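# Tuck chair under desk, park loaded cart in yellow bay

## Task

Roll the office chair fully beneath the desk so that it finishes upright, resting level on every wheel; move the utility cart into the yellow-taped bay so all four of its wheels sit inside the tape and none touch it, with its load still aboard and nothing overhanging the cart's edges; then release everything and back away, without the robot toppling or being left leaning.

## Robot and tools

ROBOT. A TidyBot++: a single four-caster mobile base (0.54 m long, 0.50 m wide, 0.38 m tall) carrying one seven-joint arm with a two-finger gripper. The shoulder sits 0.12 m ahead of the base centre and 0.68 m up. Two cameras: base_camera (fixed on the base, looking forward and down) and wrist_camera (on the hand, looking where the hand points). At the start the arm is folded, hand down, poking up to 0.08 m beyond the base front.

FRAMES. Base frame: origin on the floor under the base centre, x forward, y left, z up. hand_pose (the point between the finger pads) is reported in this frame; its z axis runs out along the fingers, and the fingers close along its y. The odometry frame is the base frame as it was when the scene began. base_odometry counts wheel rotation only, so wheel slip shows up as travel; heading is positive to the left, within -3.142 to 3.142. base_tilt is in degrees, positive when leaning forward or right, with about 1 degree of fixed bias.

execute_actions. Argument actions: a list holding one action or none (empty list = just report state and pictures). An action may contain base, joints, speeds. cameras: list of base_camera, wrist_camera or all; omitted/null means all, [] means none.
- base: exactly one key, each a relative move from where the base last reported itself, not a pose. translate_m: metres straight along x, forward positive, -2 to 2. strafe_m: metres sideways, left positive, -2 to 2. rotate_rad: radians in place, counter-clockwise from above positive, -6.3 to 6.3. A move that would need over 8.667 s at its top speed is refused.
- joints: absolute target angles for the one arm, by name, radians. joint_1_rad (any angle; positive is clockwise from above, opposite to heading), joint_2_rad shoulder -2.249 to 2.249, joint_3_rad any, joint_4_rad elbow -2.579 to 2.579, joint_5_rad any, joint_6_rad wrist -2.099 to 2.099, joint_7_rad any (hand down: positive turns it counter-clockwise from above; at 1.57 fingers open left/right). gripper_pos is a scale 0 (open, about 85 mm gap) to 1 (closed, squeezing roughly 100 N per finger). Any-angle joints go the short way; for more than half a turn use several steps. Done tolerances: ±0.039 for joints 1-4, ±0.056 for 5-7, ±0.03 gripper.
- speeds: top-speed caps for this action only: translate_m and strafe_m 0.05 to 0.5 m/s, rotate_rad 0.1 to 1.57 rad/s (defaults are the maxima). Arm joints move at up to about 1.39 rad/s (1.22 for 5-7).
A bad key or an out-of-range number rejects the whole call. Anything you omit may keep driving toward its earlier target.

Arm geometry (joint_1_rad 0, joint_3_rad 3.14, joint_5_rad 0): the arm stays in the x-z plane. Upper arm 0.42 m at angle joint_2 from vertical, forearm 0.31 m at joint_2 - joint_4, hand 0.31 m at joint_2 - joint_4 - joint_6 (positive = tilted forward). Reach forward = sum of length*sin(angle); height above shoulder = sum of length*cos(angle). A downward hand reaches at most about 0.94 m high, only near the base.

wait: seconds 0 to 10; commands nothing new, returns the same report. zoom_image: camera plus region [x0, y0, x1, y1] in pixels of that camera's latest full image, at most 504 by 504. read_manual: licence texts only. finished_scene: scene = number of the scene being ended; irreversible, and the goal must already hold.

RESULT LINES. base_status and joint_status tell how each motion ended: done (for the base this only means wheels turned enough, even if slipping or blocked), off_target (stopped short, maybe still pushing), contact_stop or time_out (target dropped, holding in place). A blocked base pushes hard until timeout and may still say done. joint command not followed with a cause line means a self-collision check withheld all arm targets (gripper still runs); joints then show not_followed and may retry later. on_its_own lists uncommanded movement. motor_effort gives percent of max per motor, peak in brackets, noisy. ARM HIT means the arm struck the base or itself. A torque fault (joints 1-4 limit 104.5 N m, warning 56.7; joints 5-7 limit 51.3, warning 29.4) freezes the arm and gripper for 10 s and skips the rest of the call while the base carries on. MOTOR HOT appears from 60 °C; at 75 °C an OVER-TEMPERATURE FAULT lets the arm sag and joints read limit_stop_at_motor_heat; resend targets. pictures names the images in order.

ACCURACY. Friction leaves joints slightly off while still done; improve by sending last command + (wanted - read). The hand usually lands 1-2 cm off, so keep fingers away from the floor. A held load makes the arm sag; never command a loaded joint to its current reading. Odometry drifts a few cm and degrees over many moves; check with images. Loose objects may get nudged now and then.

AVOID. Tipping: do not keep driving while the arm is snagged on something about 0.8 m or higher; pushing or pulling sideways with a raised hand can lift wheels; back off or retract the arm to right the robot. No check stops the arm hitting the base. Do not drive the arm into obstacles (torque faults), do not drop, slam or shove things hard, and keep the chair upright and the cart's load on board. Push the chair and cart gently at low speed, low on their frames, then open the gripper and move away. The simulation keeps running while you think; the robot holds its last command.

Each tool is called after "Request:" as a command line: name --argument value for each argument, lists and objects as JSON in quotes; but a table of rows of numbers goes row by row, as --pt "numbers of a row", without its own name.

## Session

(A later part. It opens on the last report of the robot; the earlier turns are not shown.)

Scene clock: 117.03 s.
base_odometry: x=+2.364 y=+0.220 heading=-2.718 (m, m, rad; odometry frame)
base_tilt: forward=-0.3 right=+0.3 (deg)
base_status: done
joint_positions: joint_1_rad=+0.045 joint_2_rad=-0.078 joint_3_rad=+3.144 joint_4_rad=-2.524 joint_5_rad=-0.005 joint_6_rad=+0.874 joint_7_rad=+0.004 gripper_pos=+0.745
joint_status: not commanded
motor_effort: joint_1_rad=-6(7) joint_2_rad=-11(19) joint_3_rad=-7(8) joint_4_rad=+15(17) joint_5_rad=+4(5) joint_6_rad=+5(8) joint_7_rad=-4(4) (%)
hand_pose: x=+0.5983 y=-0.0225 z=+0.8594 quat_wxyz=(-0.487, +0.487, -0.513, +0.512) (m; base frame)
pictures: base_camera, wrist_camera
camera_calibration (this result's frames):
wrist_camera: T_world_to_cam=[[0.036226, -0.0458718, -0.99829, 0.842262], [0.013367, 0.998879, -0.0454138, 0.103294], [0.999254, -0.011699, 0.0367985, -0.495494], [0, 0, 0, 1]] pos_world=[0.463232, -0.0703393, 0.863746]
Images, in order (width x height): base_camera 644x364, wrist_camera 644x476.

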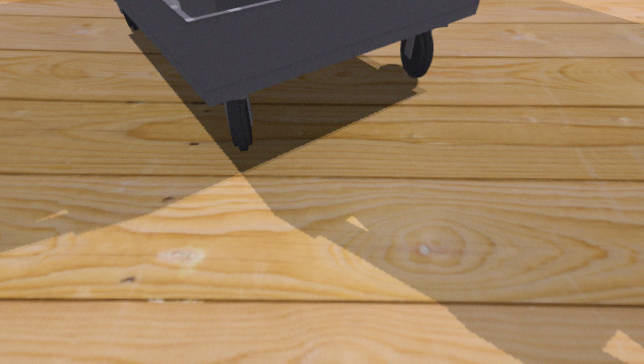

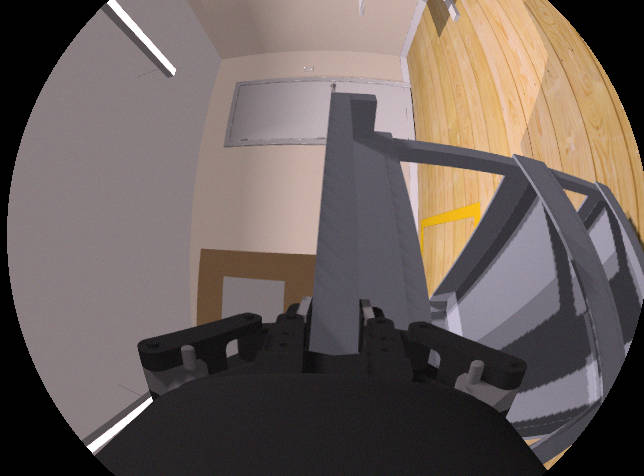

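Request:
execute_actions --actions '[{"base":{"strafe_m":0.72},"speeds":{"strafe_m":0.2}}]' --cameras '["base_camera"]'

Request:
execute_actions --actions '[{"base":{"translate_m":0.35},"speeds":{"translate_m":0.2}}]'

Scene clock: 123.63 s.
base_odometry: x=+2.660 y=-0.437 heading=-2.718 (m, m, rad; odometry frame)
base_tilt: forward=-0.3 right=+0.3 (deg)
base_status: done
joint_positions: joint_1_rad=+0.047 joint_2_rad=-0.078 joint_3_rad=+3.150 joint_4_rad=-2.524 joint_5_rad=-0.032 joint_6_rad=+0.875 joint_7_rad=+0.008 gripper_pos=+0.745
joint_status: not commanded
motor_effort: joint_1_rad=-2(10) joint_2_rad=-12(13) joint_3_rad=-3(12) joint_4_rad=+15(17) joint_5_rad=+2(9) joint_6_rad=+6(7) joint_7_rad=-1(4) (%)
hand_pose: x=+0.5977 y=-0.0330 z=+0.8597 quat_wxyz=(-0.483, +0.476, -0.523, +0.516) (m; base frame)
pictures: base_camera
Images, in order (width x height): base_camera 644x364.

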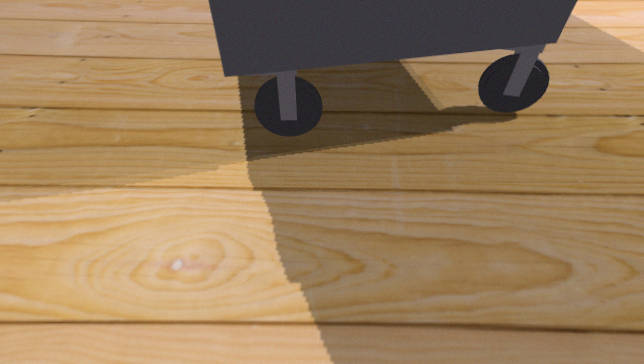

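Scene clock: 126.13 s.
base_odometry: x=+2.341 y=-0.581 heading=-2.718 (m, m, rad; odometry frame)
base_tilt: forward=-0.3 right=+0.3 (deg)
base_status: done
joint_positions: joint_1_rad=+0.007 joint_2_rad=-0.084 joint_3_rad=+3.108 joint_4_rad=-2.530 joint_5_rad=+0.002 joint_6_rad=+0.875 joint_7_rad=+0.008 gripper_pos=+0.745
joint_status: not commanded
motor_effort: joint_1_rad=+6(6) joint_2_rad=-13(14) joint_3_rad=+5(7) joint_4_rad=+14(22) joint_5_rad=-3(5) joint_6_rad=+7(8) joint_7_rad=+2(2) (%)
hand_pose: x=+0.5958 y=+0.0148 z=+0.8597 quat_wxyz=(-0.504, +0.510, -0.490, +0.496) (m; base frame)
pictures: base_camera, wrist_camera
camera_calibration (this result's frames):
wrist_camera: T_world_to_cam=[[0.0415466, -0.0544532, -0.997652, 0.840765], [-0.065052, 0.996248, -0.0570856, 0.122911], [0.997017, 0.067271, 0.0378484, -0.493328], [0, 0, 0, 1]] pos_world=[0.464921, -0.0434806, 0.864479]
Images, in order (width x height): base_camera 644x364, wrist_camera 644x476.

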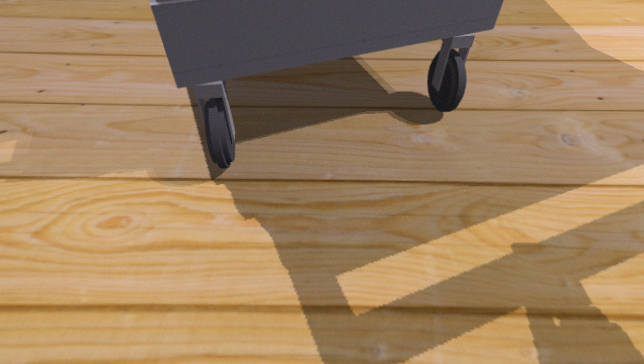

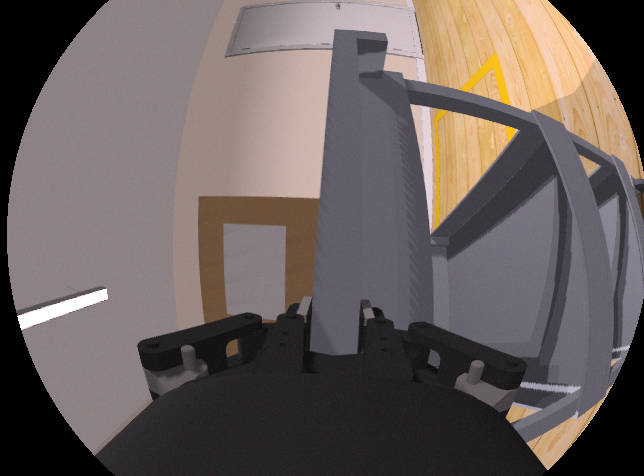

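Request:
execute_actions --actions '[{"base":{"strafe_m":-0.75},"speeds":{"strafe_m":0.2}}]' --cameras '["base_camera"]'

Request:
execute_actions --actions '[{"base":{"rotate_rad":0.5},"speeds":{"rotate_rad":0.3},"joints":{"joint_1_rad":0.3}}]'

Scene clock: 135.20 s.
base_odometry: x=+2.032 y=+0.103 heading=-2.718 (m, m, rad; odometry frame)
base_tilt: forward=-0.3 right=+0.3 (deg)
base_status: done
joint_positions: joint_1_rad=+0.000 joint_2_rad=-0.084 joint_3_rad=+3.096 joint_4_rad=-2.530 joint_5_rad=+0.034 joint_6_rad=+0.875 joint_7_rad=+0.005 gripper_pos=+0.745
joint_status: not commanded
motor_effort: joint_1_rad=+3(11) joint_2_rad=-11(14) joint_3_rad=+2(10) joint_4_rad=+15(16) joint_5_rad=-2(9) joint_6_rad=+7(8) joint_7_rad=+0(3) (%)
hand_pose: x=+0.5949 y=+0.0319 z=+0.8595 quat_wxyz=(-0.510, +0.525, -0.474, +0.489) (m; base frame)
pictures: base_camera
Images, in order (width x height): base_camera 644x364.

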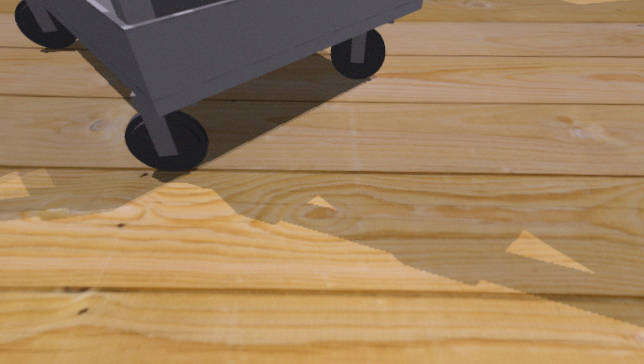

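Scene clock: 137.43 s.
base_odometry: x=+2.032 y=+0.103 heading=-2.220 (m, m, rad; odometry frame)
base_tilt: forward=-0.3 right=+0.3 (deg)
base_status: done
joint_positions: joint_1_rad=+0.336 joint_2_rad=-0.084 joint_3_rad=+3.160 joint_4_rad=-2.530 joint_5_rad=-0.025 joint_6_rad=+0.875 joint_7_rad=+0.011 gripper_pos=+0.745
joint_status: all done
motor_effort: joint_1_rad=-4(10) joint_2_rad=-13(13) joint_3_rad=-6(12) joint_4_rad=+16(18) joint_5_rad=+4(8) joint_6_rad=+7(8) joint_7_rad=-2(5) (%)
hand_pose: x=+0.5653 y=-0.1701 z=+0.8596 quat_wxyz=(-0.400, +0.397, -0.585, +0.583) (m; base frame)
pictures: base_camera, wrist_camera
camera_calibration (this result's frames):
wrist_camera: T_world_to_cam=[[0.023125, -0.0499134, -0.998486, 0.843813], [0.328847, 0.943555, -0.0395513, 0.0583892], [0.9441, -0.327435, 0.0382336, -0.488033], [0, 0, 0, 1]] pos_world=[0.422037, -0.172775, 0.863504]
Images, in order (width x height): base_camera 644x364, wrist_camera 644x476.

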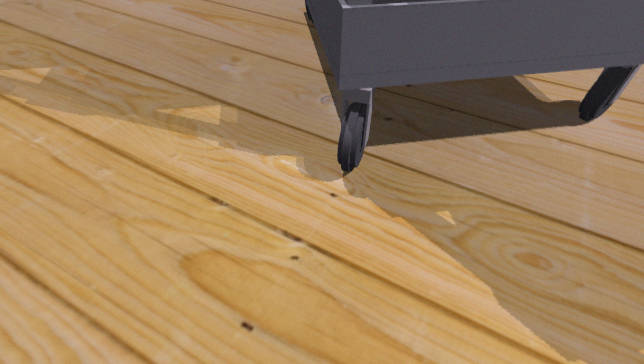

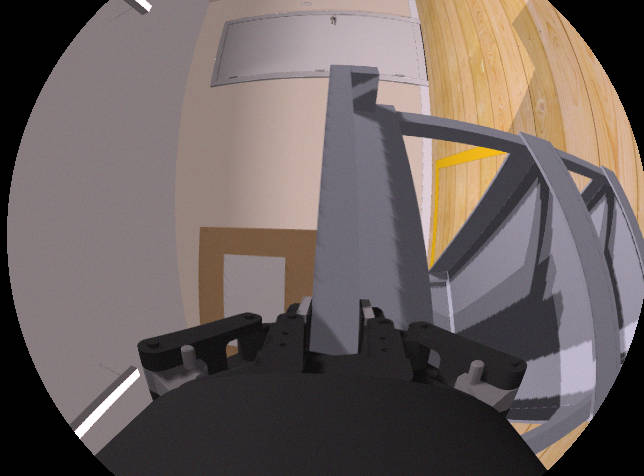

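Request:
execute_actions --actions '[{"base":{"rotate_rad":0.55},"speeds":{"rotate_rad":0.25},"joints":{"joint_1_rad":0.45}}]' --cameras '["base_camera"]'

Request:
execute_actions --actions '[{"base":{"strafe_m":-0.9},"speeds":{"strafe_m":0.2}}]'

Scene clock: 144.63 s.
base_odometry: x=+2.032 y=+0.103 heading=-1.672 (m, m, rad; odometry frame)
base_tilt: forward=-0.3 right=+0.3 (deg)
base_status: done
joint_positions: joint_1_rad=+0.486 joint_2_rad=-0.083 joint_3_rad=+3.160 joint_4_rad=-2.529 joint_5_rad=-0.035 joint_6_rad=+0.875 joint_7_rad=+0.011 gripper_pos=+0.745
joint_status: all done
motor_effort: joint_1_rad=-5(11) joint_2_rad=-12(14) joint_3_rad=-6(13) joint_4_rad=+14(16) joint_5_rad=+5(9) joint_6_rad=+6(7) joint_7_rad=-1(3) (%)
hand_pose: x=+0.5338 y=-0.2373 z=+0.8597 quat_wxyz=(-0.355, +0.347, -0.616, +0.611) (m; base frame)
pictures: base_camera
Images, in order (width x height): base_camera 644x364.

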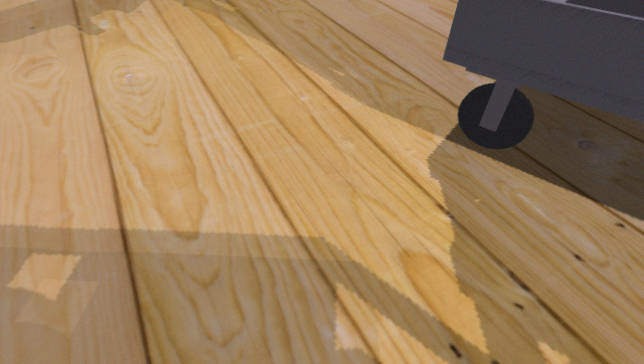

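Scene clock: 149.90 s.
base_odometry: x=+1.136 y=+0.192 heading=-1.671 (m, m, rad; odometry frame)
base_tilt: forward=-0.3 right=+0.3 (deg)
base_status: done
joint_positions: joint_1_rad=+0.422 joint_2_rad=-0.094 joint_3_rad=+3.089 joint_4_rad=-2.539 joint_5_rad=+0.029 joint_6_rad=+0.875 joint_7_rad=+0.004 gripper_pos=+0.746
joint_status: not commanded
motor_effort: joint_1_rad=+5(10) joint_2_rad=-11(12) joint_3_rad=+4(9) joint_4_rad=+15(20) joint_5_rad=-4(8) joint_6_rad=+7(7) joint_7_rad=+0(3) (%)
hand_pose: x=+0.5632 y=-0.1622 z=+0.8596 quat_wxyz=(-0.398, +0.414, -0.573, +0.584) (m; base frame)
pictures: base_camera, wrist_camera
camera_calibration (this result's frames):
wrist_camera: T_world_to_cam=[[0.0137571, -0.0808549, -0.996631, 0.842828], [0.303967, 0.949892, -0.0728672, 0.0953234], [0.952583, -0.301941, 0.037645, -0.483578], [0, 0, 0, 1]] pos_world=[0.420078, -0.168412, 0.865139]
Images, in order (width x height): base_camera 644x364, wrist_camera 644x476.

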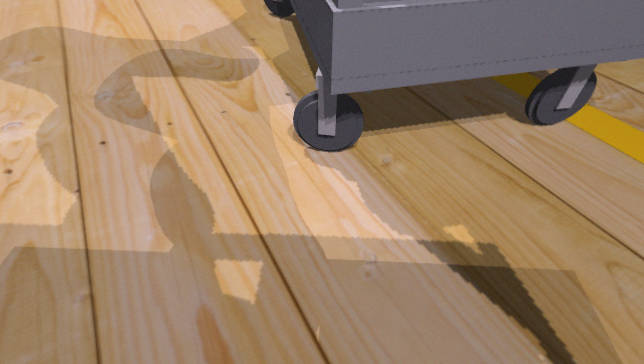

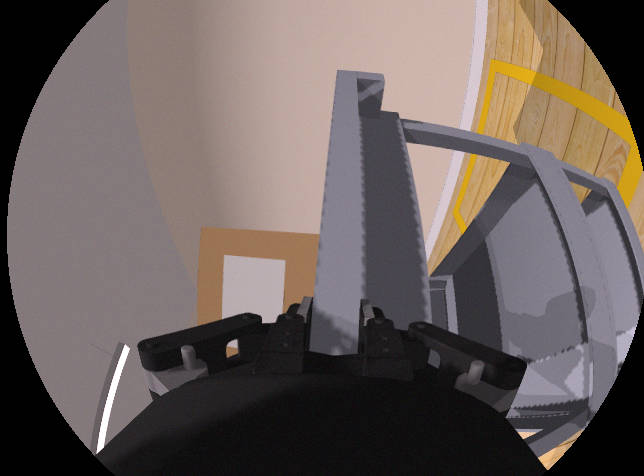

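Request:
execute_actions --actions '[{"base":{"rotate_rad":0.5},"speeds":{"rotate_rad":0.4},"joints":{"joint_1_rad":0.85}}]' --cameras '[]'

Request:
execute_actions --actions '[{"base":{"strafe_m":-0.75},"speeds":{"strafe_m":0.2},"joints":{"joint_1_rad":0.45}}]'

Scene clock: 153.63 s.
base_odometry: x=+1.136 y=+0.192 heading=-1.173 (m, m, rad; odometry frame)
base_tilt: forward=-0.3 right=+0.3 (deg)
base_status: done
joint_positions: joint_1_rad=+0.871 joint_2_rad=-0.087 joint_3_rad=+3.142 joint_4_rad=-2.533 joint_5_rad=+0.003 joint_6_rad=+0.875 joint_7_rad=+0.005 gripper_pos=+0.746
joint_status: all done
motor_effort: joint_1_rad=-5(6) joint_2_rad=-12(13) joint_3_rad=-6(6) joint_4_rad=+14(16) joint_5_rad=+3(5) joint_6_rad=+7(8) joint_7_rad=-4(5) (%)
hand_pose: x=+0.4271 y=-0.3630 z=+0.8596 quat_wxyz=(-0.241, +0.245, -0.663, +0.665) (m; base frame)
pictures: none
No camera images: the call's "cameras" was empty. Leave "cameras" out to get every camera's image.

Scene clock: 158.13 s.
base_odometry: x=+0.445 y=-0.099 heading=-1.171 (m, m, rad; odometry frame)
base_tilt: forward=-0.3 right=+0.3 (deg)
base_status: done
joint_positions: joint_1_rad=+0.415 joint_2_rad=-0.096 joint_3_rad=+3.081 joint_4_rad=-2.541 joint_5_rad=+0.037 joint_6_rad=+0.876 joint_7_rad=+0.005 gripper_pos=+0.746
joint_status: all done
motor_effort: joint_1_rad=+7(12) joint_2_rad=-11(13) joint_3_rad=+6(11) joint_4_rad=+14(21) joint_5_rad=-6(9) joint_6_rad=+7(8) joint_7_rad=+1(4) (%)
hand_pose: x=+0.5654 y=-0.1529 z=+0.8595 quat_wxyz=(-0.403, +0.422, -0.567, +0.582) (m; base frame)
pictures: base_camera, wrist_camera
camera_calibration (this result's frames):
wrist_camera: T_world_to_cam=[[0.0135266, -0.0874349, -0.996078, 0.842196], [0.28278, 0.955838, -0.0800625, 0.104853], [0.959089, -0.280588, 0.037654, -0.483262], [0, 0, 0, 1]] pos_world=[0.422449, -0.162183, 0.865485]
Images, in order (width x height): base_camera 644x364, wrist_camera 644x476.

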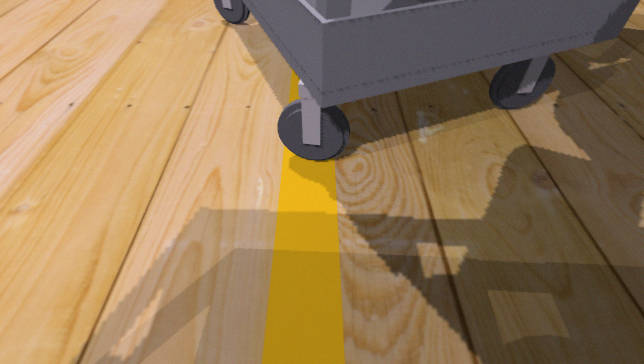

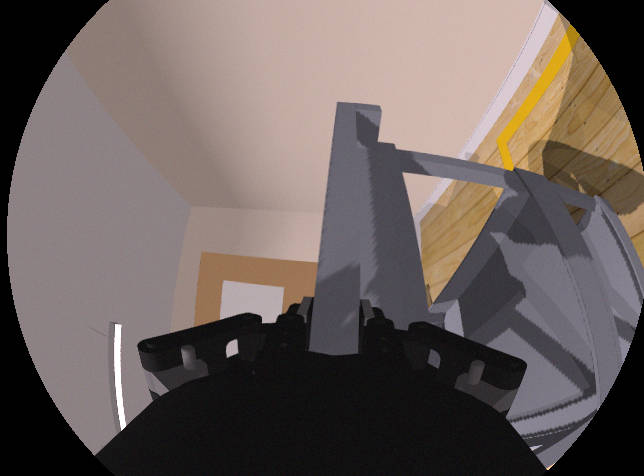

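Request:
execute_actions --actions '[{"base":{"strafe_m":-0.5},"speeds":{"strafe_m":0.2}}]' --cameras '["base_camera"]'

Request:
execute_actions --actions '[{"base":{"translate_m":-0.2},"speeds":{"translate_m":0.15}}]'

Scene clock: 163.73 s.
base_odometry: x=-0.015 y=-0.295 heading=-1.170 (m, m, rad; odometry frame)
base_tilt: forward=-0.3 right=+0.3 (deg)
base_status: done
joint_positions: joint_1_rad=+0.427 joint_2_rad=-0.094 joint_3_rad=+3.093 joint_4_rad=-2.539 joint_5_rad=+0.038 joint_6_rad=+0.876 joint_7_rad=+0.005 gripper_pos=+0.746
joint_status: not commanded
motor_effort: joint_1_rad=+3(13) joint_2_rad=-11(12) joint_3_rad=+2(12) joint_4_rad=+16(19) joint_5_rad=-3(10) joint_6_rad=+7(8) joint_7_rad=+0(1) (%)
hand_pose: x=+0.5626 y=-0.1639 z=+0.8596 quat_wxyz=(-0.396, +0.415, -0.572, +0.586) (m; base frame)
pictures: base_camera
Images, in order (width x height): base_camera 644x364.

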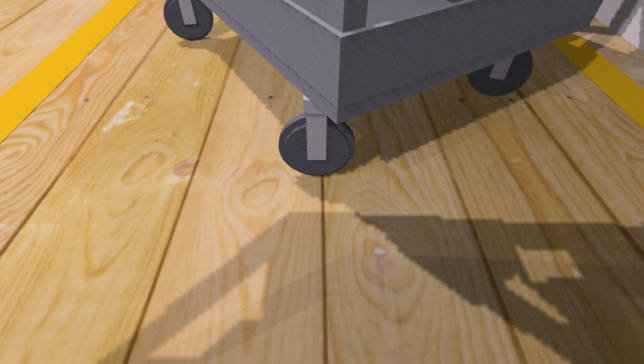

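Scene clock: 165.73 s.
base_odometry: x=-0.093 y=-0.110 heading=-1.170 (m, m, rad; odometry frame)
base_tilt: forward=-0.3 right=+0.3 (deg)
base_status: done
joint_positions: joint_1_rad=+0.455 joint_2_rad=-0.081 joint_3_rad=+3.123 joint_4_rad=-2.527 joint_5_rad=+0.018 joint_6_rad=+0.876 joint_7_rad=+0.005 gripper_pos=+0.746
joint_status: not commanded
motor_effort: joint_1_rad=-2(8) joint_2_rad=-12(18) joint_3_rad=-3(7) joint_4_rad=+19(18) joint_5_rad=+0(5) joint_6_rad=+8(9) joint_7_rad=-4(4) (%)
hand_pose: x=+0.5552 y=-0.1968 z=+0.8596 quat_wxyz=(-0.379, +0.390, -0.590, +0.597) (m; base frame)
pictures: base_camera, wrist_camera
camera_calibration (this result's frames):
wrist_camera: T_world_to_cam=[[0.0108709, -0.0729822, -0.997274, 0.843917], [0.374298, 0.925123, -0.063622, 0.0786836], [0.927245, -0.372586, 0.0373741, -0.485986], [0, 0, 0, 1]] pos_world=[0.412002, -0.192273, 0.864786]
Images, in order (width x height): base_camera 644x364, wrist_camera 644x476.

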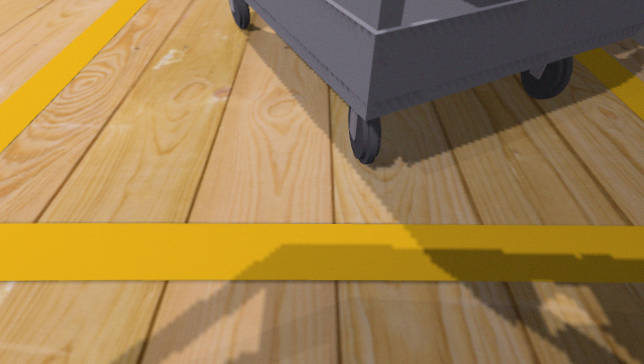

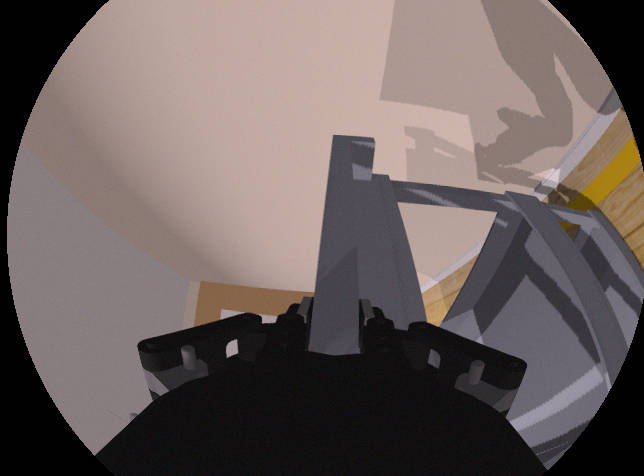

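Request:
execute_actions --actions '[{"base":{"strafe_m":0.17},"speeds":{"strafe_m":0.15}}]' --cameras '["base_camera"]'

Request:
execute_actions --actions '[{"joints":{"gripper_pos":0}}]' --cameras '[]'

Request:
execute_actions --actions '[{"base":{"translate_m":-0.2}}]' --cameras '["base_camera"]'

Request:
execute_actions --actions '[{"base":{"rotate_rad":1.57},"joints":{"joint_1_rad":0,"joint_2_rad":-0.5,"joint_4_rad":-1.6,"joint_6_rad":-1.1,"joint_7_rad":1.57}}]'

Scene clock: 172.77 s.
base_odometry: x=+0.063 y=-0.044 heading=-1.170 (m, m, rad; odometry frame)
base_tilt: forward=-0.3 right=+0.3 (deg)
base_status: done
joint_positions: joint_1_rad=+0.483 joint_2_rad=-0.080 joint_3_rad=+3.156 joint_4_rad=-2.527 joint_5_rad=-0.017 joint_6_rad=+0.876 joint_7_rad=+0.007 gripper_pos=+0.746
joint_status: not commanded
motor_effort: joint_1_rad=-4(8) joint_2_rad=-12(14) joint_3_rad=-5(10) joint_4_rad=+14(18) joint_5_rad=+3(7) joint_6_rad=+5(8) joint_7_rad=-4(5) (%)
hand_pose: x=+0.5387 y=-0.2310 z=+0.8595 quat_wxyz=(-0.359, +0.356, -0.611, +0.609) (m; base frame)
pictures: base_camera
Images, in order (width x height): base_camera 644x364.

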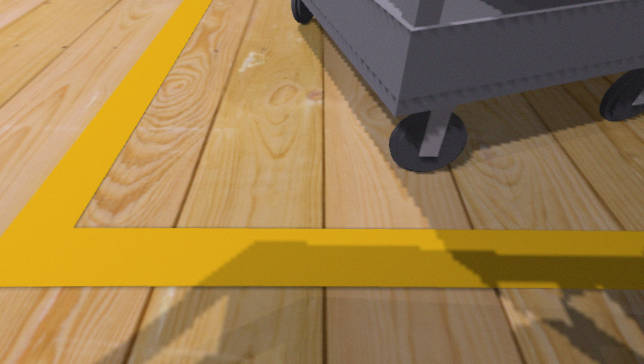

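Scene clock: 173.87 s.
base_odometry: x=+0.063 y=-0.044 heading=-1.170 (m, m, rad; odometry frame)
base_tilt: forward=-0.3 right=+0.3 (deg)
base_status: not commanded
joint_positions: joint_1_rad=+0.457 joint_2_rad=-0.080 joint_3_rad=+3.129 joint_4_rad=-2.527 joint_5_rad=-0.017 joint_6_rad=+0.876 joint_7_rad=+0.007 gripper_pos=+0.000
joint_status: all done
motor_effort: joint_1_rad=+1(4) joint_2_rad=-12(13) joint_3_rad=+0(6) joint_4_rad=+15(16) joint_5_rad=+0(3) joint_6_rad=+8(9) joint_7_rad=+0(4) (%)
hand_pose: x=+0.5501 y=-0.2081 z=+0.8595 quat_wxyz=(-0.374, +0.373, -0.601, +0.600) (m; base frame)
pictures: none
No camera images: the call's "cameras" was empty. Leave "cameras" out to get every camera's image.

Scene clock: 175.50 s.
base_odometry: x=-0.015 y=+0.141 heading=-1.170 (m, m, rad; odometry frame)
base_tilt: forward=-0.3 right=+0.3 (deg)
base_status: done
joint_positions: joint_1_rad=+0.457 joint_2_rad=-0.082 joint_3_rad=+3.129 joint_4_rad=-2.527 joint_5_rad=-0.017 joint_6_rad=+0.876 joint_7_rad=+0.007 gripper_pos=+0.000
joint_status: not commanded
motor_effort: joint_1_rad=+1(2) joint_2_rad=-12(15) joint_3_rad=+0(1) joint_4_rad=+16(17) joint_5_rad=+0(1) joint_6_rad=+8(9) joint_7_rad=+0(0) (%)
hand_pose: x=+0.5498 y=-0.2079 z=+0.8604 quat_wxyz=(-0.375, +0.373, -0.600, +0.600) (m; base frame)
pictures: base_camera
Images, in order (width x height): base_camera 644x364.

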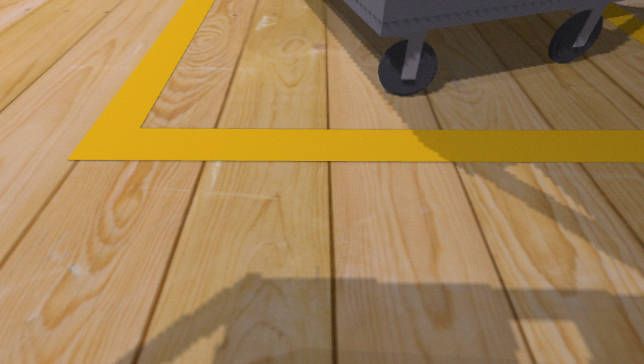

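Scene clock: 178.00 s.
base_odometry: x=-0.015 y=+0.141 heading=+0.399 (m, m, rad; odometry frame)
base_tilt: forward=-0.3 right=+0.3 (deg)
base_status: done
joint_positions: joint_1_rad=+0.015 joint_2_rad=-0.496 joint_3_rad=+3.120 joint_4_rad=-1.614 joint_5_rad=-0.017 joint_6_rad=-1.062 joint_7_rad=+1.549 gripper_pos=+0.000
joint_status: all done
motor_effort: joint_1_rad=+1(3) joint_2_rad=-1(15) joint_3_rad=+0(2) joint_4_rad=+19(19) joint_5_rad=+0(1) joint_6_rad=+7(9) joint_7_rad=+0(0) (%)
hand_pose: x=+0.4564 y=+0.0106 z=+1.0112 quat_wxyz=(-0.010, +0.887, -0.006, +0.463) (m; base frame)
pictures: base_camera, wrist_camera
camera_calibration (this result's frames):
wrist_camera: T_world_to_cam=[[0.0570798, -0.998324, -0.00958471, 0.00130536], [-0.60186, -0.0267488, -0.798154, 1.13186], [0.796559, 0.0513271, -0.602378, 0.379311], [0, 0, 0, 1]] pos_world=[0.379006, 0.0121103, 1.1319]
Images, in order (width x height): base_camera 644x364, wrist_camera 644x476.

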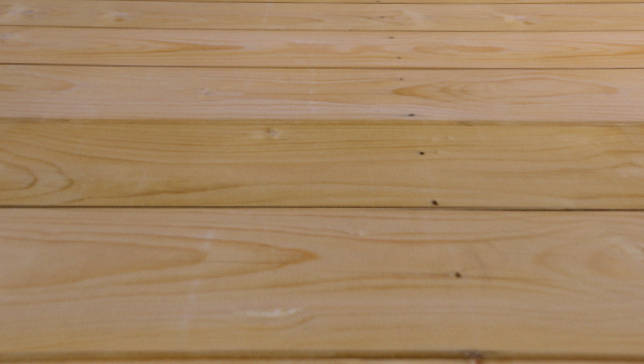

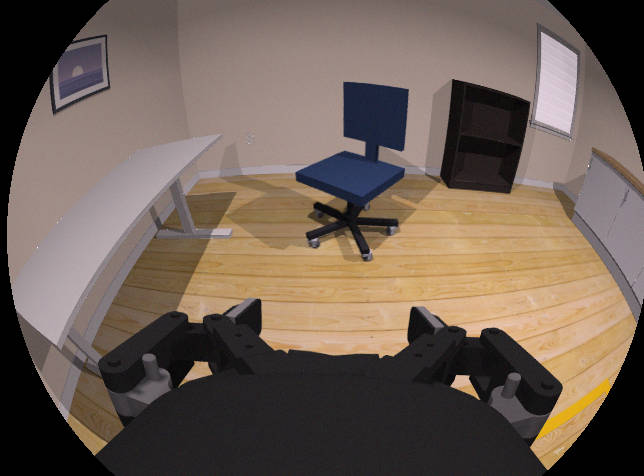

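Request:
execute_actions --actions '[{"base":{"translate_m":1.0}}]' --cameras '[]'

Request:
execute_actions --actions '[{"base":{"strafe_m":-1.21}}]' --cameras '[]'

Request:
execute_actions --actions '[{"base":{"translate_m":0.54},"joints":{"joint_2_rad":0.5,"joint_4_rad":-2.2,"joint_6_rad":1.13}}]' --cameras '[]'

Request:
execute_actions --actions '[{"base":{"rotate_rad":1.04}}]'

Scene clock: 187.07 s.
base_odometry: x=+0.906 y=+0.531 heading=+0.400 (m, m, rad; odometry frame)
base_tilt: forward=-0.3 right=+0.2 (deg)
base_status: done
joint_positions: joint_1_rad=+0.014 joint_2_rad=-0.498 joint_3_rad=+3.120 joint_4_rad=-1.613 joint_5_rad=-0.017 joint_6_rad=-1.063 joint_7_rad=+1.549 gripper_pos=+0.000
joint_status: not commanded
motor_effort: joint_1_rad=+1(1) joint_2_rad=-1(5) joint_3_rad=+0(1) joint_4_rad=+18(20) joint_5_rad=+0(0) joint_6_rad=+7(7) joint_7_rad=+0(0) (%)
hand_pose: x=+0.4558 y=+0.0108 z=+1.0117 quat_wxyz=(-0.010, +0.886, -0.006, +0.463) (m; base frame)
pictures: none
No camera images: the call's "cameras" was empty. Leave "cameras" out to get every camera's image.

Scene clock: 190.83 s.
base_odometry: x=+1.378 y=-0.584 heading=+0.400 (m, m, rad; odometry frame)
base_tilt: forward=-0.3 right=+0.3 (deg)
base_status: done
joint_positions: joint_1_rad=+0.013 joint_2_rad=-0.498 joint_3_rad=+3.120 joint_4_rad=-1.613 joint_5_rad=-0.017 joint_6_rad=-1.063 joint_7_rad=+1.549 gripper_pos=+0.000
joint_status: not commanded
motor_effort: joint_1_rad=+1(0) joint_2_rad=-2(2) joint_3_rad=+0(3) joint_4_rad=+18(19) joint_5_rad=+0(1) joint_6_rad=+7(7) joint_7_rad=+0(0) (%)
hand_pose: x=+0.4558 y=+0.0114 z=+1.0117 quat_wxyz=(-0.010, +0.886, -0.005, +0.463) (m; base frame)
pictures: none
No camera images: the call's "cameras" was empty. Leave "cameras" out to get every camera's image.

Scene clock: 193.53 s.
base_odometry: x=+1.876 y=-0.373 heading=+0.400 (m, m, rad; odometry frame)
base_tilt: forward=-0.2 right=+0.3 (deg)
base_status: done
joint_positions: joint_1_rad=+0.012 joint_2_rad=+0.495 joint_3_rad=+3.120 joint_4_rad=-2.184 joint_5_rad=-0.017 joint_6_rad=+1.090 joint_7_rad=+1.549 gripper_pos=+0.000
joint_status: all done
motor_effort: joint_1_rad=+1(1) joint_2_rad=-28(31) joint_3_rad=-1(0) joint_4_rad=+12(20) joint_5_rad=+0(0) joint_6_rad=+9(10) joint_7_rad=+0(0) (%)
hand_pose: x=+0.7701 y=+0.0002 z=+0.7651 quat_wxyz=(-0.011, +0.713, -0.017, +0.700) (m; base frame)
pictures: none
No camera images: the call's "cameras" was empty. Leave "cameras" out to get every camera's image.

Scene clock: 195.63 s.
base_odometry: x=+1.876 y=-0.373 heading=+1.439 (m, m, rad; odometry frame)
base_tilt: forward=-0.3 right=+0.3 (deg)
base_status: done
joint_positions: joint_1_rad=-0.006 joint_2_rad=+0.495 joint_3_rad=+3.116 joint_4_rad=-2.184 joint_5_rad=-0.016 joint_6_rad=+1.090 joint_7_rad=+1.549 gripper_pos=+0.000
joint_status: not commanded
motor_effort: joint_1_rad=+1(3) joint_2_rad=-28(29) joint_3_rad=-1(4) joint_4_rad=+12(12) joint_5_rad=+0(2) joint_6_rad=+8(9) joint_7_rad=+0(0) (%)
hand_pose: x=+0.7699 y=+0.0145 z=+0.7651 quat_wxyz=(-0.019, +0.714, -0.009, +0.700) (m; base frame)
pictures: base_camera, wrist_camera
camera_calibration (this result's frames):
wrist_camera: T_world_to_cam=[[0.0549175, -0.998488, 0.00249562, -0.022643], [-0.0558845, -0.00556914, -0.998422, 0.856826], [0.996926, 0.0546914, -0.0561058, -0.591102], [0, 0, 0, 1]] pos_world=[0.638411, 0.0144912, 0.822366]
Images, in order (width x height): base_camera 644x364, wrist_camera 644x476.

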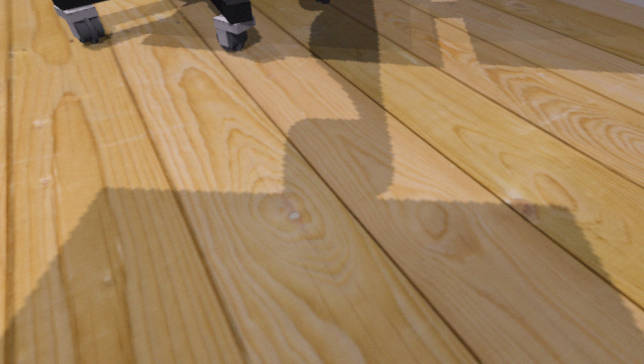

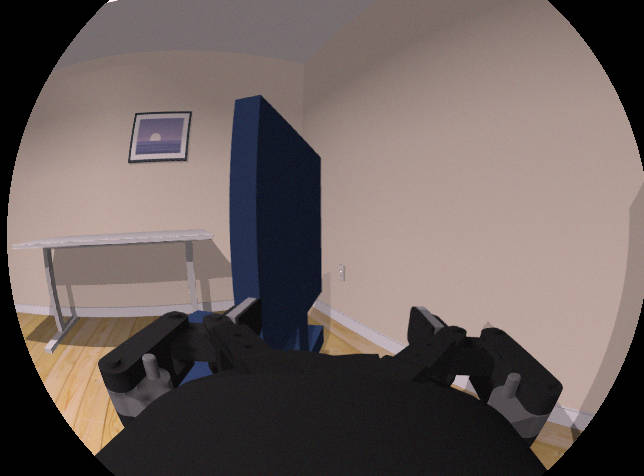

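Request:
execute_actions --actions '[{"base":{"strafe_m":0.125}}]' --cameras '[]'

Request:
execute_actions --actions '[{"base":{"translate_m":0.18}}]' --cameras '["wrist_camera"]'

Scene clock: 199.03 s.
base_odometry: x=+1.752 y=-0.357 heading=+1.440 (m, m, rad; odometry frame)
base_tilt: forward=-0.3 right=+0.3 (deg)
base_status: done
joint_positions: joint_1_rad=-0.007 joint_2_rad=+0.495 joint_3_rad=+3.116 joint_4_rad=-2.184 joint_5_rad=-0.016 joint_6_rad=+1.090 joint_7_rad=+1.549 gripper_pos=+0.000
joint_status: not commanded
motor_effort: joint_1_rad=+1(4) joint_2_rad=-28(29) joint_3_rad=-1(3) joint_4_rad=+12(12) joint_5_rad=+0(1) joint_6_rad=+9(9) joint_7_rad=+0(0) (%)
hand_pose: x=+0.7699 y=+0.0148 z=+0.7652 quat_wxyz=(-0.020, +0.714, -0.009, +0.700) (m; base frame)
pictures: none
No camera images: the call's "cameras" was empty. Leave "cameras" out to get every camera's image.

Scene clock: 200.60 s.
base_odometry: x=+1.775 y=-0.178 heading=+1.441 (m, m, rad; odometry frame)
base_tilt: forward=-0.2 right=+0.3 (deg)
base_status: done
joint_positions: joint_1_rad=-0.007 joint_2_rad=+0.498 joint_3_rad=+3.116 joint_4_rad=-2.187 joint_5_rad=-0.016 joint_6_rad=+1.091 joint_7_rad=+1.549 gripper_pos=+0.000
joint_status: not commanded
motor_effort: joint_1_rad=+1(0) joint_2_rad=-28(31) joint_3_rad=-2(2) joint_4_rad=+12(14) joint_5_rad=+0(1) joint_6_rad=+8(9) joint_7_rad=+0(0) (%)
hand_pose: x=+0.7694 y=+0.0147 z=+0.7625 quat_wxyz=(-0.020, +0.715, -0.009, +0.699) (m; base frame)
pictures: wrist_camera
camera_calibration (this result's frames):
wrist_camera: T_world_to_cam=[[0.0553526, -0.998464, 0.00239357, -0.022653], [-0.0602655, -0.00573383, -0.998166, 0.857323], [0.996646, 0.0551068, -0.0604903, -0.587245], [0, 0, 0, 1]] pos_world=[0.638197, 0.0146588, 0.820282]
Images, in order (width x height): wrist_camera 644x476.

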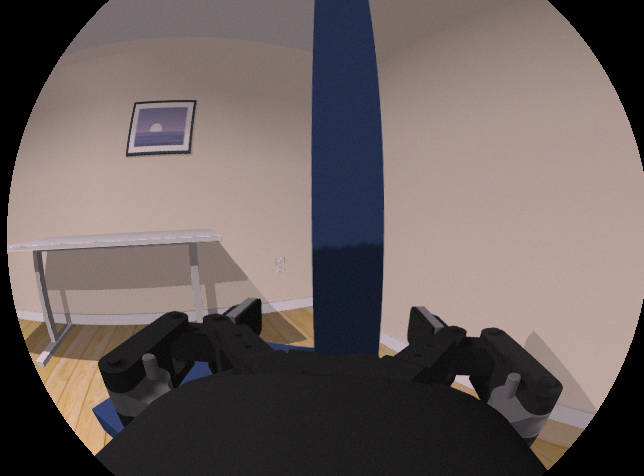

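Request:
execute_actions --actions '[{"base":{"translate_m":0.04}}]' --cameras '[]'

Request:
execute_actions --actions '[{"joints":{"gripper_pos":1}}]' --cameras '[]'

Request:
execute_actions --actions '[{"base":{"rotate_rad":-0.35},"speeds":{"rotate_rad":0.5},"joints":{"joint_1_rad":-0.4}}]' --cameras '[]'

Request:
execute_actions --actions '[{"base":{"strafe_m":0.4},"speeds":{"strafe_m":0.2},"joints":{"joint_1_rad":0}}]' --cameras '["base_camera"]'

Request:
execute_actions --actions '[{"base":{"rotate_rad":-0.35},"speeds":{"rotate_rad":0.5},"joints":{"joint_1_rad":-0.4}}]' --cameras '[]'

Request:
execute_actions --actions '[{"base":{"strafe_m":0.35},"speeds":{"strafe_m":0.2},"joints":{"joint_1_rad":0}}]' --cameras '["base_camera"]'

Request:
execute_actions --actions '[{"base":{"rotate_rad":-0.34},"speeds":{"rotate_rad":0.5},"joints":{"joint_1_rad":-0.4}}]' --cameras '[]'

Request:
execute_actions --actions '[{"base":{"strafe_m":0.29},"speeds":{"strafe_m":0.2},"joints":{"joint_1_rad":0}}]'

Scene clock: 211.87 s.
base_odometry: x=+1.780 y=-0.139 heading=+1.441 (m, m, rad; odometry frame)
base_tilt: forward=-0.3 right=+0.3 (deg)
base_status: done
joint_positions: joint_1_rad=-0.007 joint_2_rad=+0.500 joint_3_rad=+3.116 joint_4_rad=-2.188 joint_5_rad=-0.016 joint_6_rad=+1.091 joint_7_rad=+1.549 gripper_pos=+0.000
joint_status: not commanded
motor_effort: joint_1_rad=+1(3) joint_2_rad=-28(30) joint_3_rad=-1(2) joint_4_rad=+12(14) joint_5_rad=+0(1) joint_6_rad=+9(9) joint_7_rad=+0(0) (%)
hand_pose: x=+0.7691 y=+0.0147 z=+0.7608 quat_wxyz=(-0.019, +0.716, -0.009, +0.698) (m; base frame)
pictures: none
No camera images: the call's "cameras" was empty. Leave "cameras" out to get every camera's image.

Scene clock: 212.97 s.
base_odometry: x=+1.780 y=-0.139 heading=+1.441 (m, m, rad; odometry frame)
base_tilt: forward=-0.2 right=+0.3 (deg)
base_status: not commanded
joint_positions: joint_1_rad=+0.007 joint_2_rad=+0.504 joint_3_rad=+3.129 joint_4_rad=-2.183 joint_5_rad=-0.016 joint_6_rad=+1.093 joint_7_rad=+1.556 gripper_pos=+0.562
joint_status: gripper_pos off_target (ended at +0.562, target +1.000)
motor_effort: joint_1_rad=-2(5) joint_2_rad=-30(34) joint_3_rad=-4(7) joint_4_rad=+10(14) joint_5_rad=+3(7) joint_6_rad=+10(12) joint_7_rad=-1(2) (%)
hand_pose: x=+0.7712 y=-0.0009 z=+0.7601 quat_wxyz=(-0.006, +0.716, -0.014, +0.698) (m; base frame)
pictures: none
No camera images: the call's "cameras" was empty. Leave "cameras" out to get every camera's image.

Scene clock: 214.50 s.
base_odometry: x=+1.780 y=-0.139 heading=+1.092 (m, m, rad; odometry frame)
base_tilt: forward=-0.3 right=+0.3 (deg)
base_status: done
joint_positions: joint_1_rad=-0.355 joint_2_rad=+0.504 joint_3_rad=+3.130 joint_4_rad=-2.185 joint_5_rad=-0.006 joint_6_rad=+1.093 joint_7_rad=+1.562 gripper_pos=+0.570
joint_status: joint_1_rad off_target (ended at -0.355, target -0.400)
motor_effort: joint_1_rad=-4(8) joint_2_rad=-28(32) joint_3_rad=-5(6) joint_4_rad=+12(12) joint_5_rad=+5(5) joint_6_rad=+9(11) joint_7_rad=+1(3) (%)
hand_pose: x=+0.7282 y=+0.2320 z=+0.7597 quat_wxyz=(-0.131, +0.705, +0.122, +0.686) (m; base frame)
pictures: none
No camera images: the call's "cameras" was empty. Leave "cameras" out to get every camera's image.

Scene clock: 217.23 s.
base_odometry: x=+1.425 y=+0.046 heading=+1.090 (m, m, rad; odometry frame)
base_tilt: forward=-0.3 right=+0.3 (deg)
base_status: done
joint_positions: joint_1_rad=+0.039 joint_2_rad=+0.490 joint_3_rad=+3.157 joint_4_rad=-2.215 joint_5_rad=-0.028 joint_6_rad=+1.104 joint_7_rad=+1.565 gripper_pos=+0.573
joint_status: all done
motor_effort: joint_1_rad=-8(11) joint_2_rad=-26(29) joint_3_rad=-9(10) joint_4_rad=+11(18) joint_5_rad=+7(12) joint_6_rad=+8(9) joint_7_rad=-1(3) (%)
hand_pose: x=+0.7600 y=-0.0394 z=+0.7592 quat_wxyz=(+0.023, +0.717, -0.031, +0.696) (m; base frame)
pictures: base_camera
Images, in order (width x height): base_camera 644x364.

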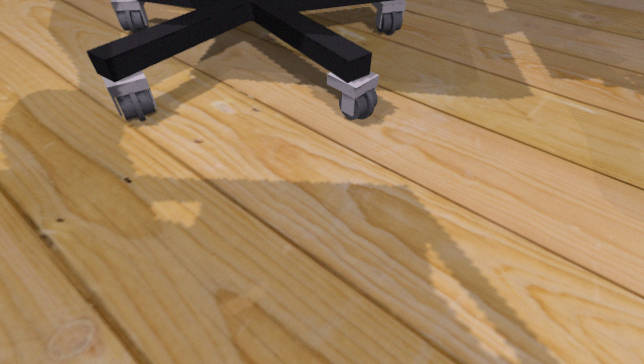

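Scene clock: 218.77 s.
base_odometry: x=+1.425 y=+0.046 heading=+0.740 (m, m, rad; odometry frame)
base_tilt: forward=-0.2 right=+0.3 (deg)
base_status: done
joint_positions: joint_1_rad=-0.339 joint_2_rad=+0.499 joint_3_rad=+3.145 joint_4_rad=-2.200 joint_5_rad=-0.020 joint_6_rad=+1.104 joint_7_rad=+1.569 gripper_pos=+0.573
joint_status: joint_1_rad off_target (ended at -0.339, target -0.400)
motor_effort: joint_1_rad=-7(9) joint_2_rad=-27(30) joint_3_rad=-9(9) joint_4_rad=+12(13) joint_5_rad=+6(7) joint_6_rad=+9(10) joint_7_rad=+0(3) (%)
hand_pose: x=+0.7314 y=+0.2092 z=+0.7594 quat_wxyz=(-0.113, +0.707, +0.110, +0.689) (m; base frame)
pictures: none
No camera images: the call's "cameras" was empty. Leave "cameras" out to get every camera's image.

Scene clock: 221.27 s.
base_odometry: x=+1.189 y=+0.305 heading=+0.739 (m, m, rad; odometry frame)
base_tilt: forward=-0.3 right=+0.3 (deg)
base_status: done
joint_positions: joint_1_rad=+0.011 joint_2_rad=+0.493 joint_3_rad=+3.130 joint_4_rad=-2.211 joint_5_rad=-0.002 joint_6_rad=+1.105 joint_7_rad=+1.569 gripper_pos=+0.573
joint_status: all done
motor_effort: joint_1_rad=-3(9) joint_2_rad=-27(28) joint_3_rad=-4(9) joint_4_rad=+13(16) joint_5_rad=+3(11) joint_6_rad=+9(10) joint_7_rad=+0(2) (%)
hand_pose: x=+0.7624 y=-0.0006 z=+0.7593 quat_wxyz=(-0.002, +0.717, -0.004, +0.697) (m; base frame)
pictures: base_camera
Images, in order (width x height): base_camera 644x364.

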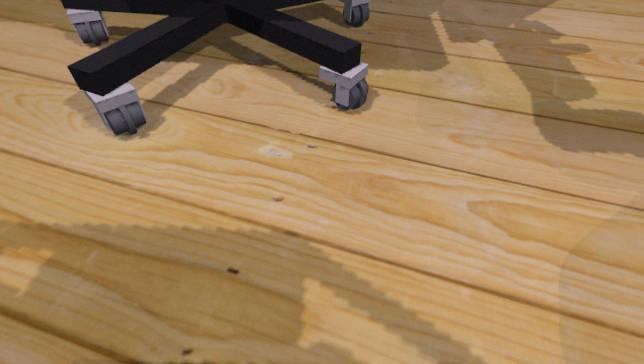

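Scene clock: 222.80 s.
base_odometry: x=+1.189 y=+0.305 heading=+0.399 (m, m, rad; odometry frame)
base_tilt: forward=-0.3 right=+0.3 (deg)
base_status: done
joint_positions: joint_1_rad=-0.356 joint_2_rad=+0.498 joint_3_rad=+3.128 joint_4_rad=-2.202 joint_5_rad=+0.001 joint_6_rad=+1.105 joint_7_rad=+1.569 gripper_pos=+0.573
joint_status: joint_1_rad off_target (ended at -0.356, target -0.400)
motor_effort: joint_1_rad=-4(9) joint_2_rad=-27(31) joint_3_rad=-5(5) joint_4_rad=+13(14) joint_5_rad=+3(6) joint_6_rad=+9(11) joint_7_rad=+0(4) (%)
hand_pose: x=+0.7217 y=+0.2334 z=+0.7594 quat_wxyz=(-0.131, +0.704, +0.129, +0.686) (m; base frame)
pictures: none
No camera images: the call's "cameras" was empty. Leave "cameras" out to get every camera's image.

Scene clock: 225.00 s.
base_odometry: x=+1.077 y=+0.573 heading=+0.398 (m, m, rad; odometry frame)
base_tilt: forward=-0.3 right=+0.2 (deg)
base_status: done
joint_positions: joint_1_rad=-0.028 joint_2_rad=+0.492 joint_3_rad=+3.094 joint_4_rad=-2.214 joint_5_rad=+0.043 joint_6_rad=+1.106 joint_7_rad=+1.569 gripper_pos=+0.573
joint_status: all done
motor_effort: joint_1_rad=+5(14) joint_2_rad=-26(28) joint_3_rad=+2(11) joint_4_rad=+14(19) joint_5_rad=-4(15) joint_6_rad=+8(9) joint_7_rad=+0(2) (%)
hand_pose: x=+0.7583 y=+0.0567 z=+0.7591 quat_wxyz=(-0.040, +0.716, +0.037, +0.696) (m; base frame)
pictures: base_camera, wrist_camera
camera_calibration (this result's frames):
wrist_camera: T_world_to_cam=[[0.14999, -0.988018, 0.0363909, -0.0782764], [-0.0617196, -0.0460924, -0.997029, 0.856027], [0.986759, 0.147299, -0.0678934, -0.570775], [0, 0, 0, 1]] pos_world=[0.627792, 0.0461923, 0.81758]
Images, in order (width x height): base_camera 644x364, wrist_camera 644x476.

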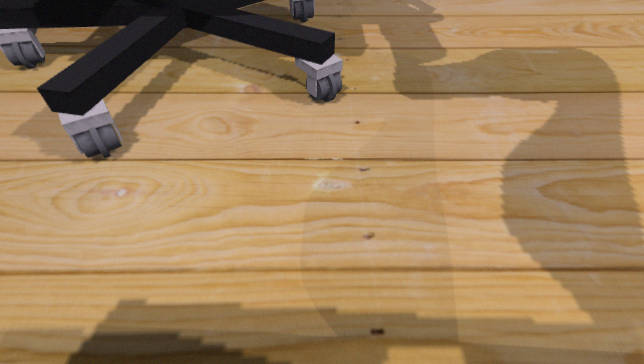

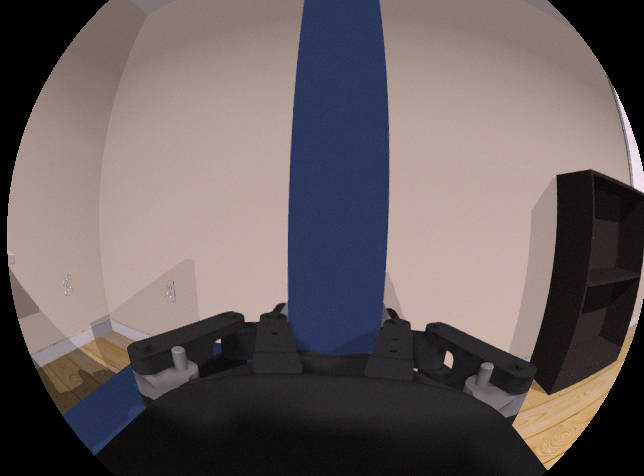

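Request:
execute_actions --actions '[{"base":{"translate_m":-0.95},"speeds":{"translate_m":0.2}}]'

Request:
execute_actions --actions '[{"joints":{"gripper_pos":0}}]' --cameras '[]'

Request:
execute_actions --actions '[{"base":{"translate_m":-0.08}}]' --cameras '[]'

Request:
execute_actions --actions '[{"joints":{"joint_1_rad":0,"joint_2_rad":-0.1,"joint_4_rad":-2.53,"joint_6_rad":0.5}}]'

Scene clock: 233.17 s.
base_odometry: x=+0.201 y=+0.204 heading=+0.398 (m, m, rad; odometry frame)
base_tilt: forward=-0.3 right=+0.3 (deg)
base_status: done
joint_positions: joint_1_rad=+0.011 joint_2_rad=+0.501 joint_3_rad=+3.131 joint_4_rad=-2.199 joint_5_rad=-0.011 joint_6_rad=+1.106 joint_7_rad=+1.569 gripper_pos=+0.573
joint_status: not commanded
motor_effort: joint_1_rad=-2(10) joint_2_rad=-27(35) joint_3_rad=-4(6) joint_4_rad=+14(15) joint_5_rad=+0(7) joint_6_rad=+9(13) joint_7_rad=-3(3) (%)
hand_pose: x=+0.7665 y=-0.0029 z=+0.7593 quat_wxyz=(+0.000, +0.715, -0.008, +0.699) (m; base frame)
pictures: base_camera, wrist_camera
camera_calibration (this result's frames):
wrist_camera: T_world_to_cam=[[0.0299759, -0.999056, 0.0314327, -0.0427195], [-0.061749, -0.0332376, -0.997538, 0.854399], [0.997641, 0.0279612, -0.0626871, -0.58274], [0, 0, 0, 1]] pos_world=[0.635405, 0.00201313, 0.817108]
Images, in order (width x height): base_camera 644x364, wrist_camera 644x476.

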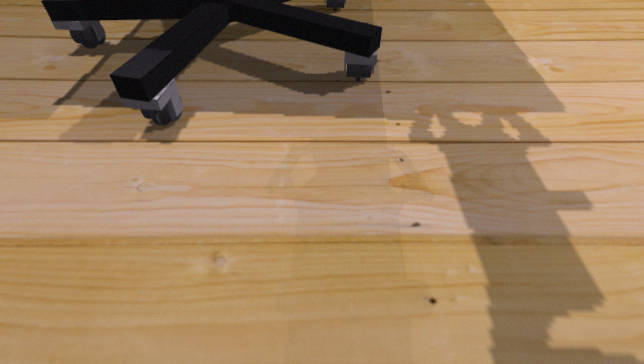

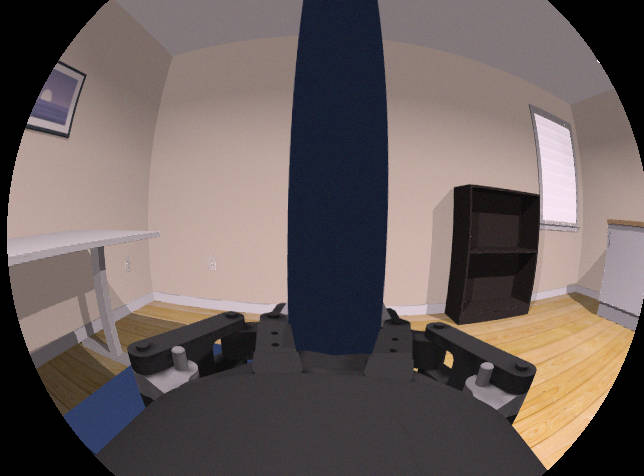

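Scene clock: 234.27 s.
base_odometry: x=+0.201 y=+0.204 heading=+0.398 (m, m, rad; odometry frame)
base_tilt: forward=-0.3 right=+0.3 (deg)
base_status: not commanded
joint_positions: joint_1_rad=+0.007 joint_2_rad=+0.501 joint_3_rad=+3.127 joint_4_rad=-2.199 joint_5_rad=-0.011 joint_6_rad=+1.106 joint_7_rad=+1.569 gripper_pos=+0.000
joint_status: all done
motor_effort: joint_1_rad=+1(2) joint_2_rad=-28(30) joint_3_rad=-1(4) joint_4_rad=+12(14) joint_5_rad=+0(1) joint_6_rad=+9(9) joint_7_rad=+0(3) (%)
hand_pose: x=+0.7664 y=+0.0015 z=+0.7593 quat_wxyz=(-0.003, +0.715, -0.006, +0.699) (m; base frame)
pictures: none
No camera images: the call's "cameras" was empty. Leave "cameras" out to get every camera's image.

Scene clock: 235.43 s.
base_odometry: x=+0.127 y=+0.173 heading=+0.398 (m, m, rad; odometry frame)
base_tilt: forward=-0.3 right=+0.3 (deg)
base_status: done
joint_positions: joint_1_rad=+0.007 joint_2_rad=+0.500 joint_3_rad=+3.127 joint_4_rad=-2.199 joint_5_rad=-0.011 joint_6_rad=+1.106 joint_7_rad=+1.569 gripper_pos=+0.000
joint_status: not commanded
motor_effort: joint_1_rad=+1(3) joint_2_rad=-28(30) joint_3_rad=-1(2) joint_4_rad=+12(14) joint_5_rad=+0(1) joint_6_rad=+8(9) joint_7_rad=+0(0) (%)
hand_pose: x=+0.7663 y=+0.0015 z=+0.7600 quat_wxyz=(-0.003, +0.715, -0.006, +0.699) (m; base frame)
pictures: none
No camera images: the call's "cameras" was empty. Leave "cameras" out to get every camera's image.

Scene clock: 237.27 s.
base_odometry: x=+0.127 y=+0.173 heading=+0.398 (m, m, rad; odometry frame)
base_tilt: forward=-0.3 right=+0.3 (deg)
base_status: not commanded
joint_positions: joint_1_rad=+0.007 joint_2_rad=-0.092 joint_3_rad=+3.127 joint_4_rad=-2.514 joint_5_rad=-0.011 joint_6_rad=+0.540 joint_7_rad=+1.569 gripper_pos=+0.000
joint_status: all done
motor_effort: joint_1_rad=+1(0) joint_2_rad=-12(29) joint_3_rad=+0(1) joint_4_rad=+15(15) joint_5_rad=+0(0) joint_6_rad=+8(9) joint_7_rad=+0(0) (%)
hand_pose: x=+0.5836 y=+0.0032 z=+0.7689 quat_wxyz=(-0.003, +0.808, -0.003, +0.589) (m; base frame)
pictures: base_camera, wrist_camera
camera_calibration (this result's frames):
wrist_camera: T_world_to_cam=[[0.0503544, -0.998491, 0.0219093, -0.0360318], [-0.341809, -0.0378416, -0.939007, 0.971399], [0.938419, 0.0397943, -0.343199, -0.149687], [0, 0, 0, 1]] pos_world=[0.474316, 0.0067386, 0.861568]
Images, in order (width x height): base_camera 644x364, wrist_camera 644x476.

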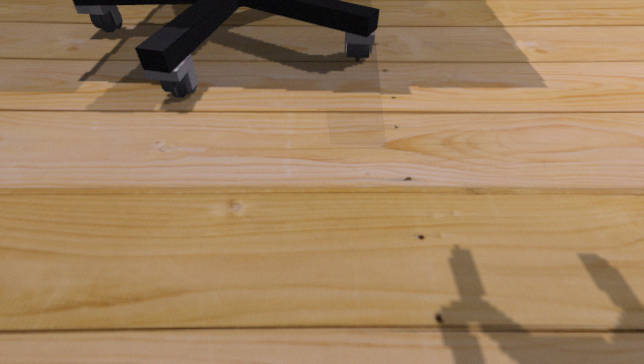

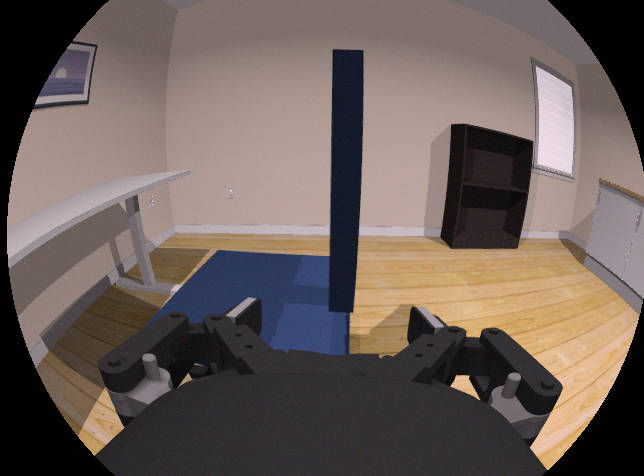

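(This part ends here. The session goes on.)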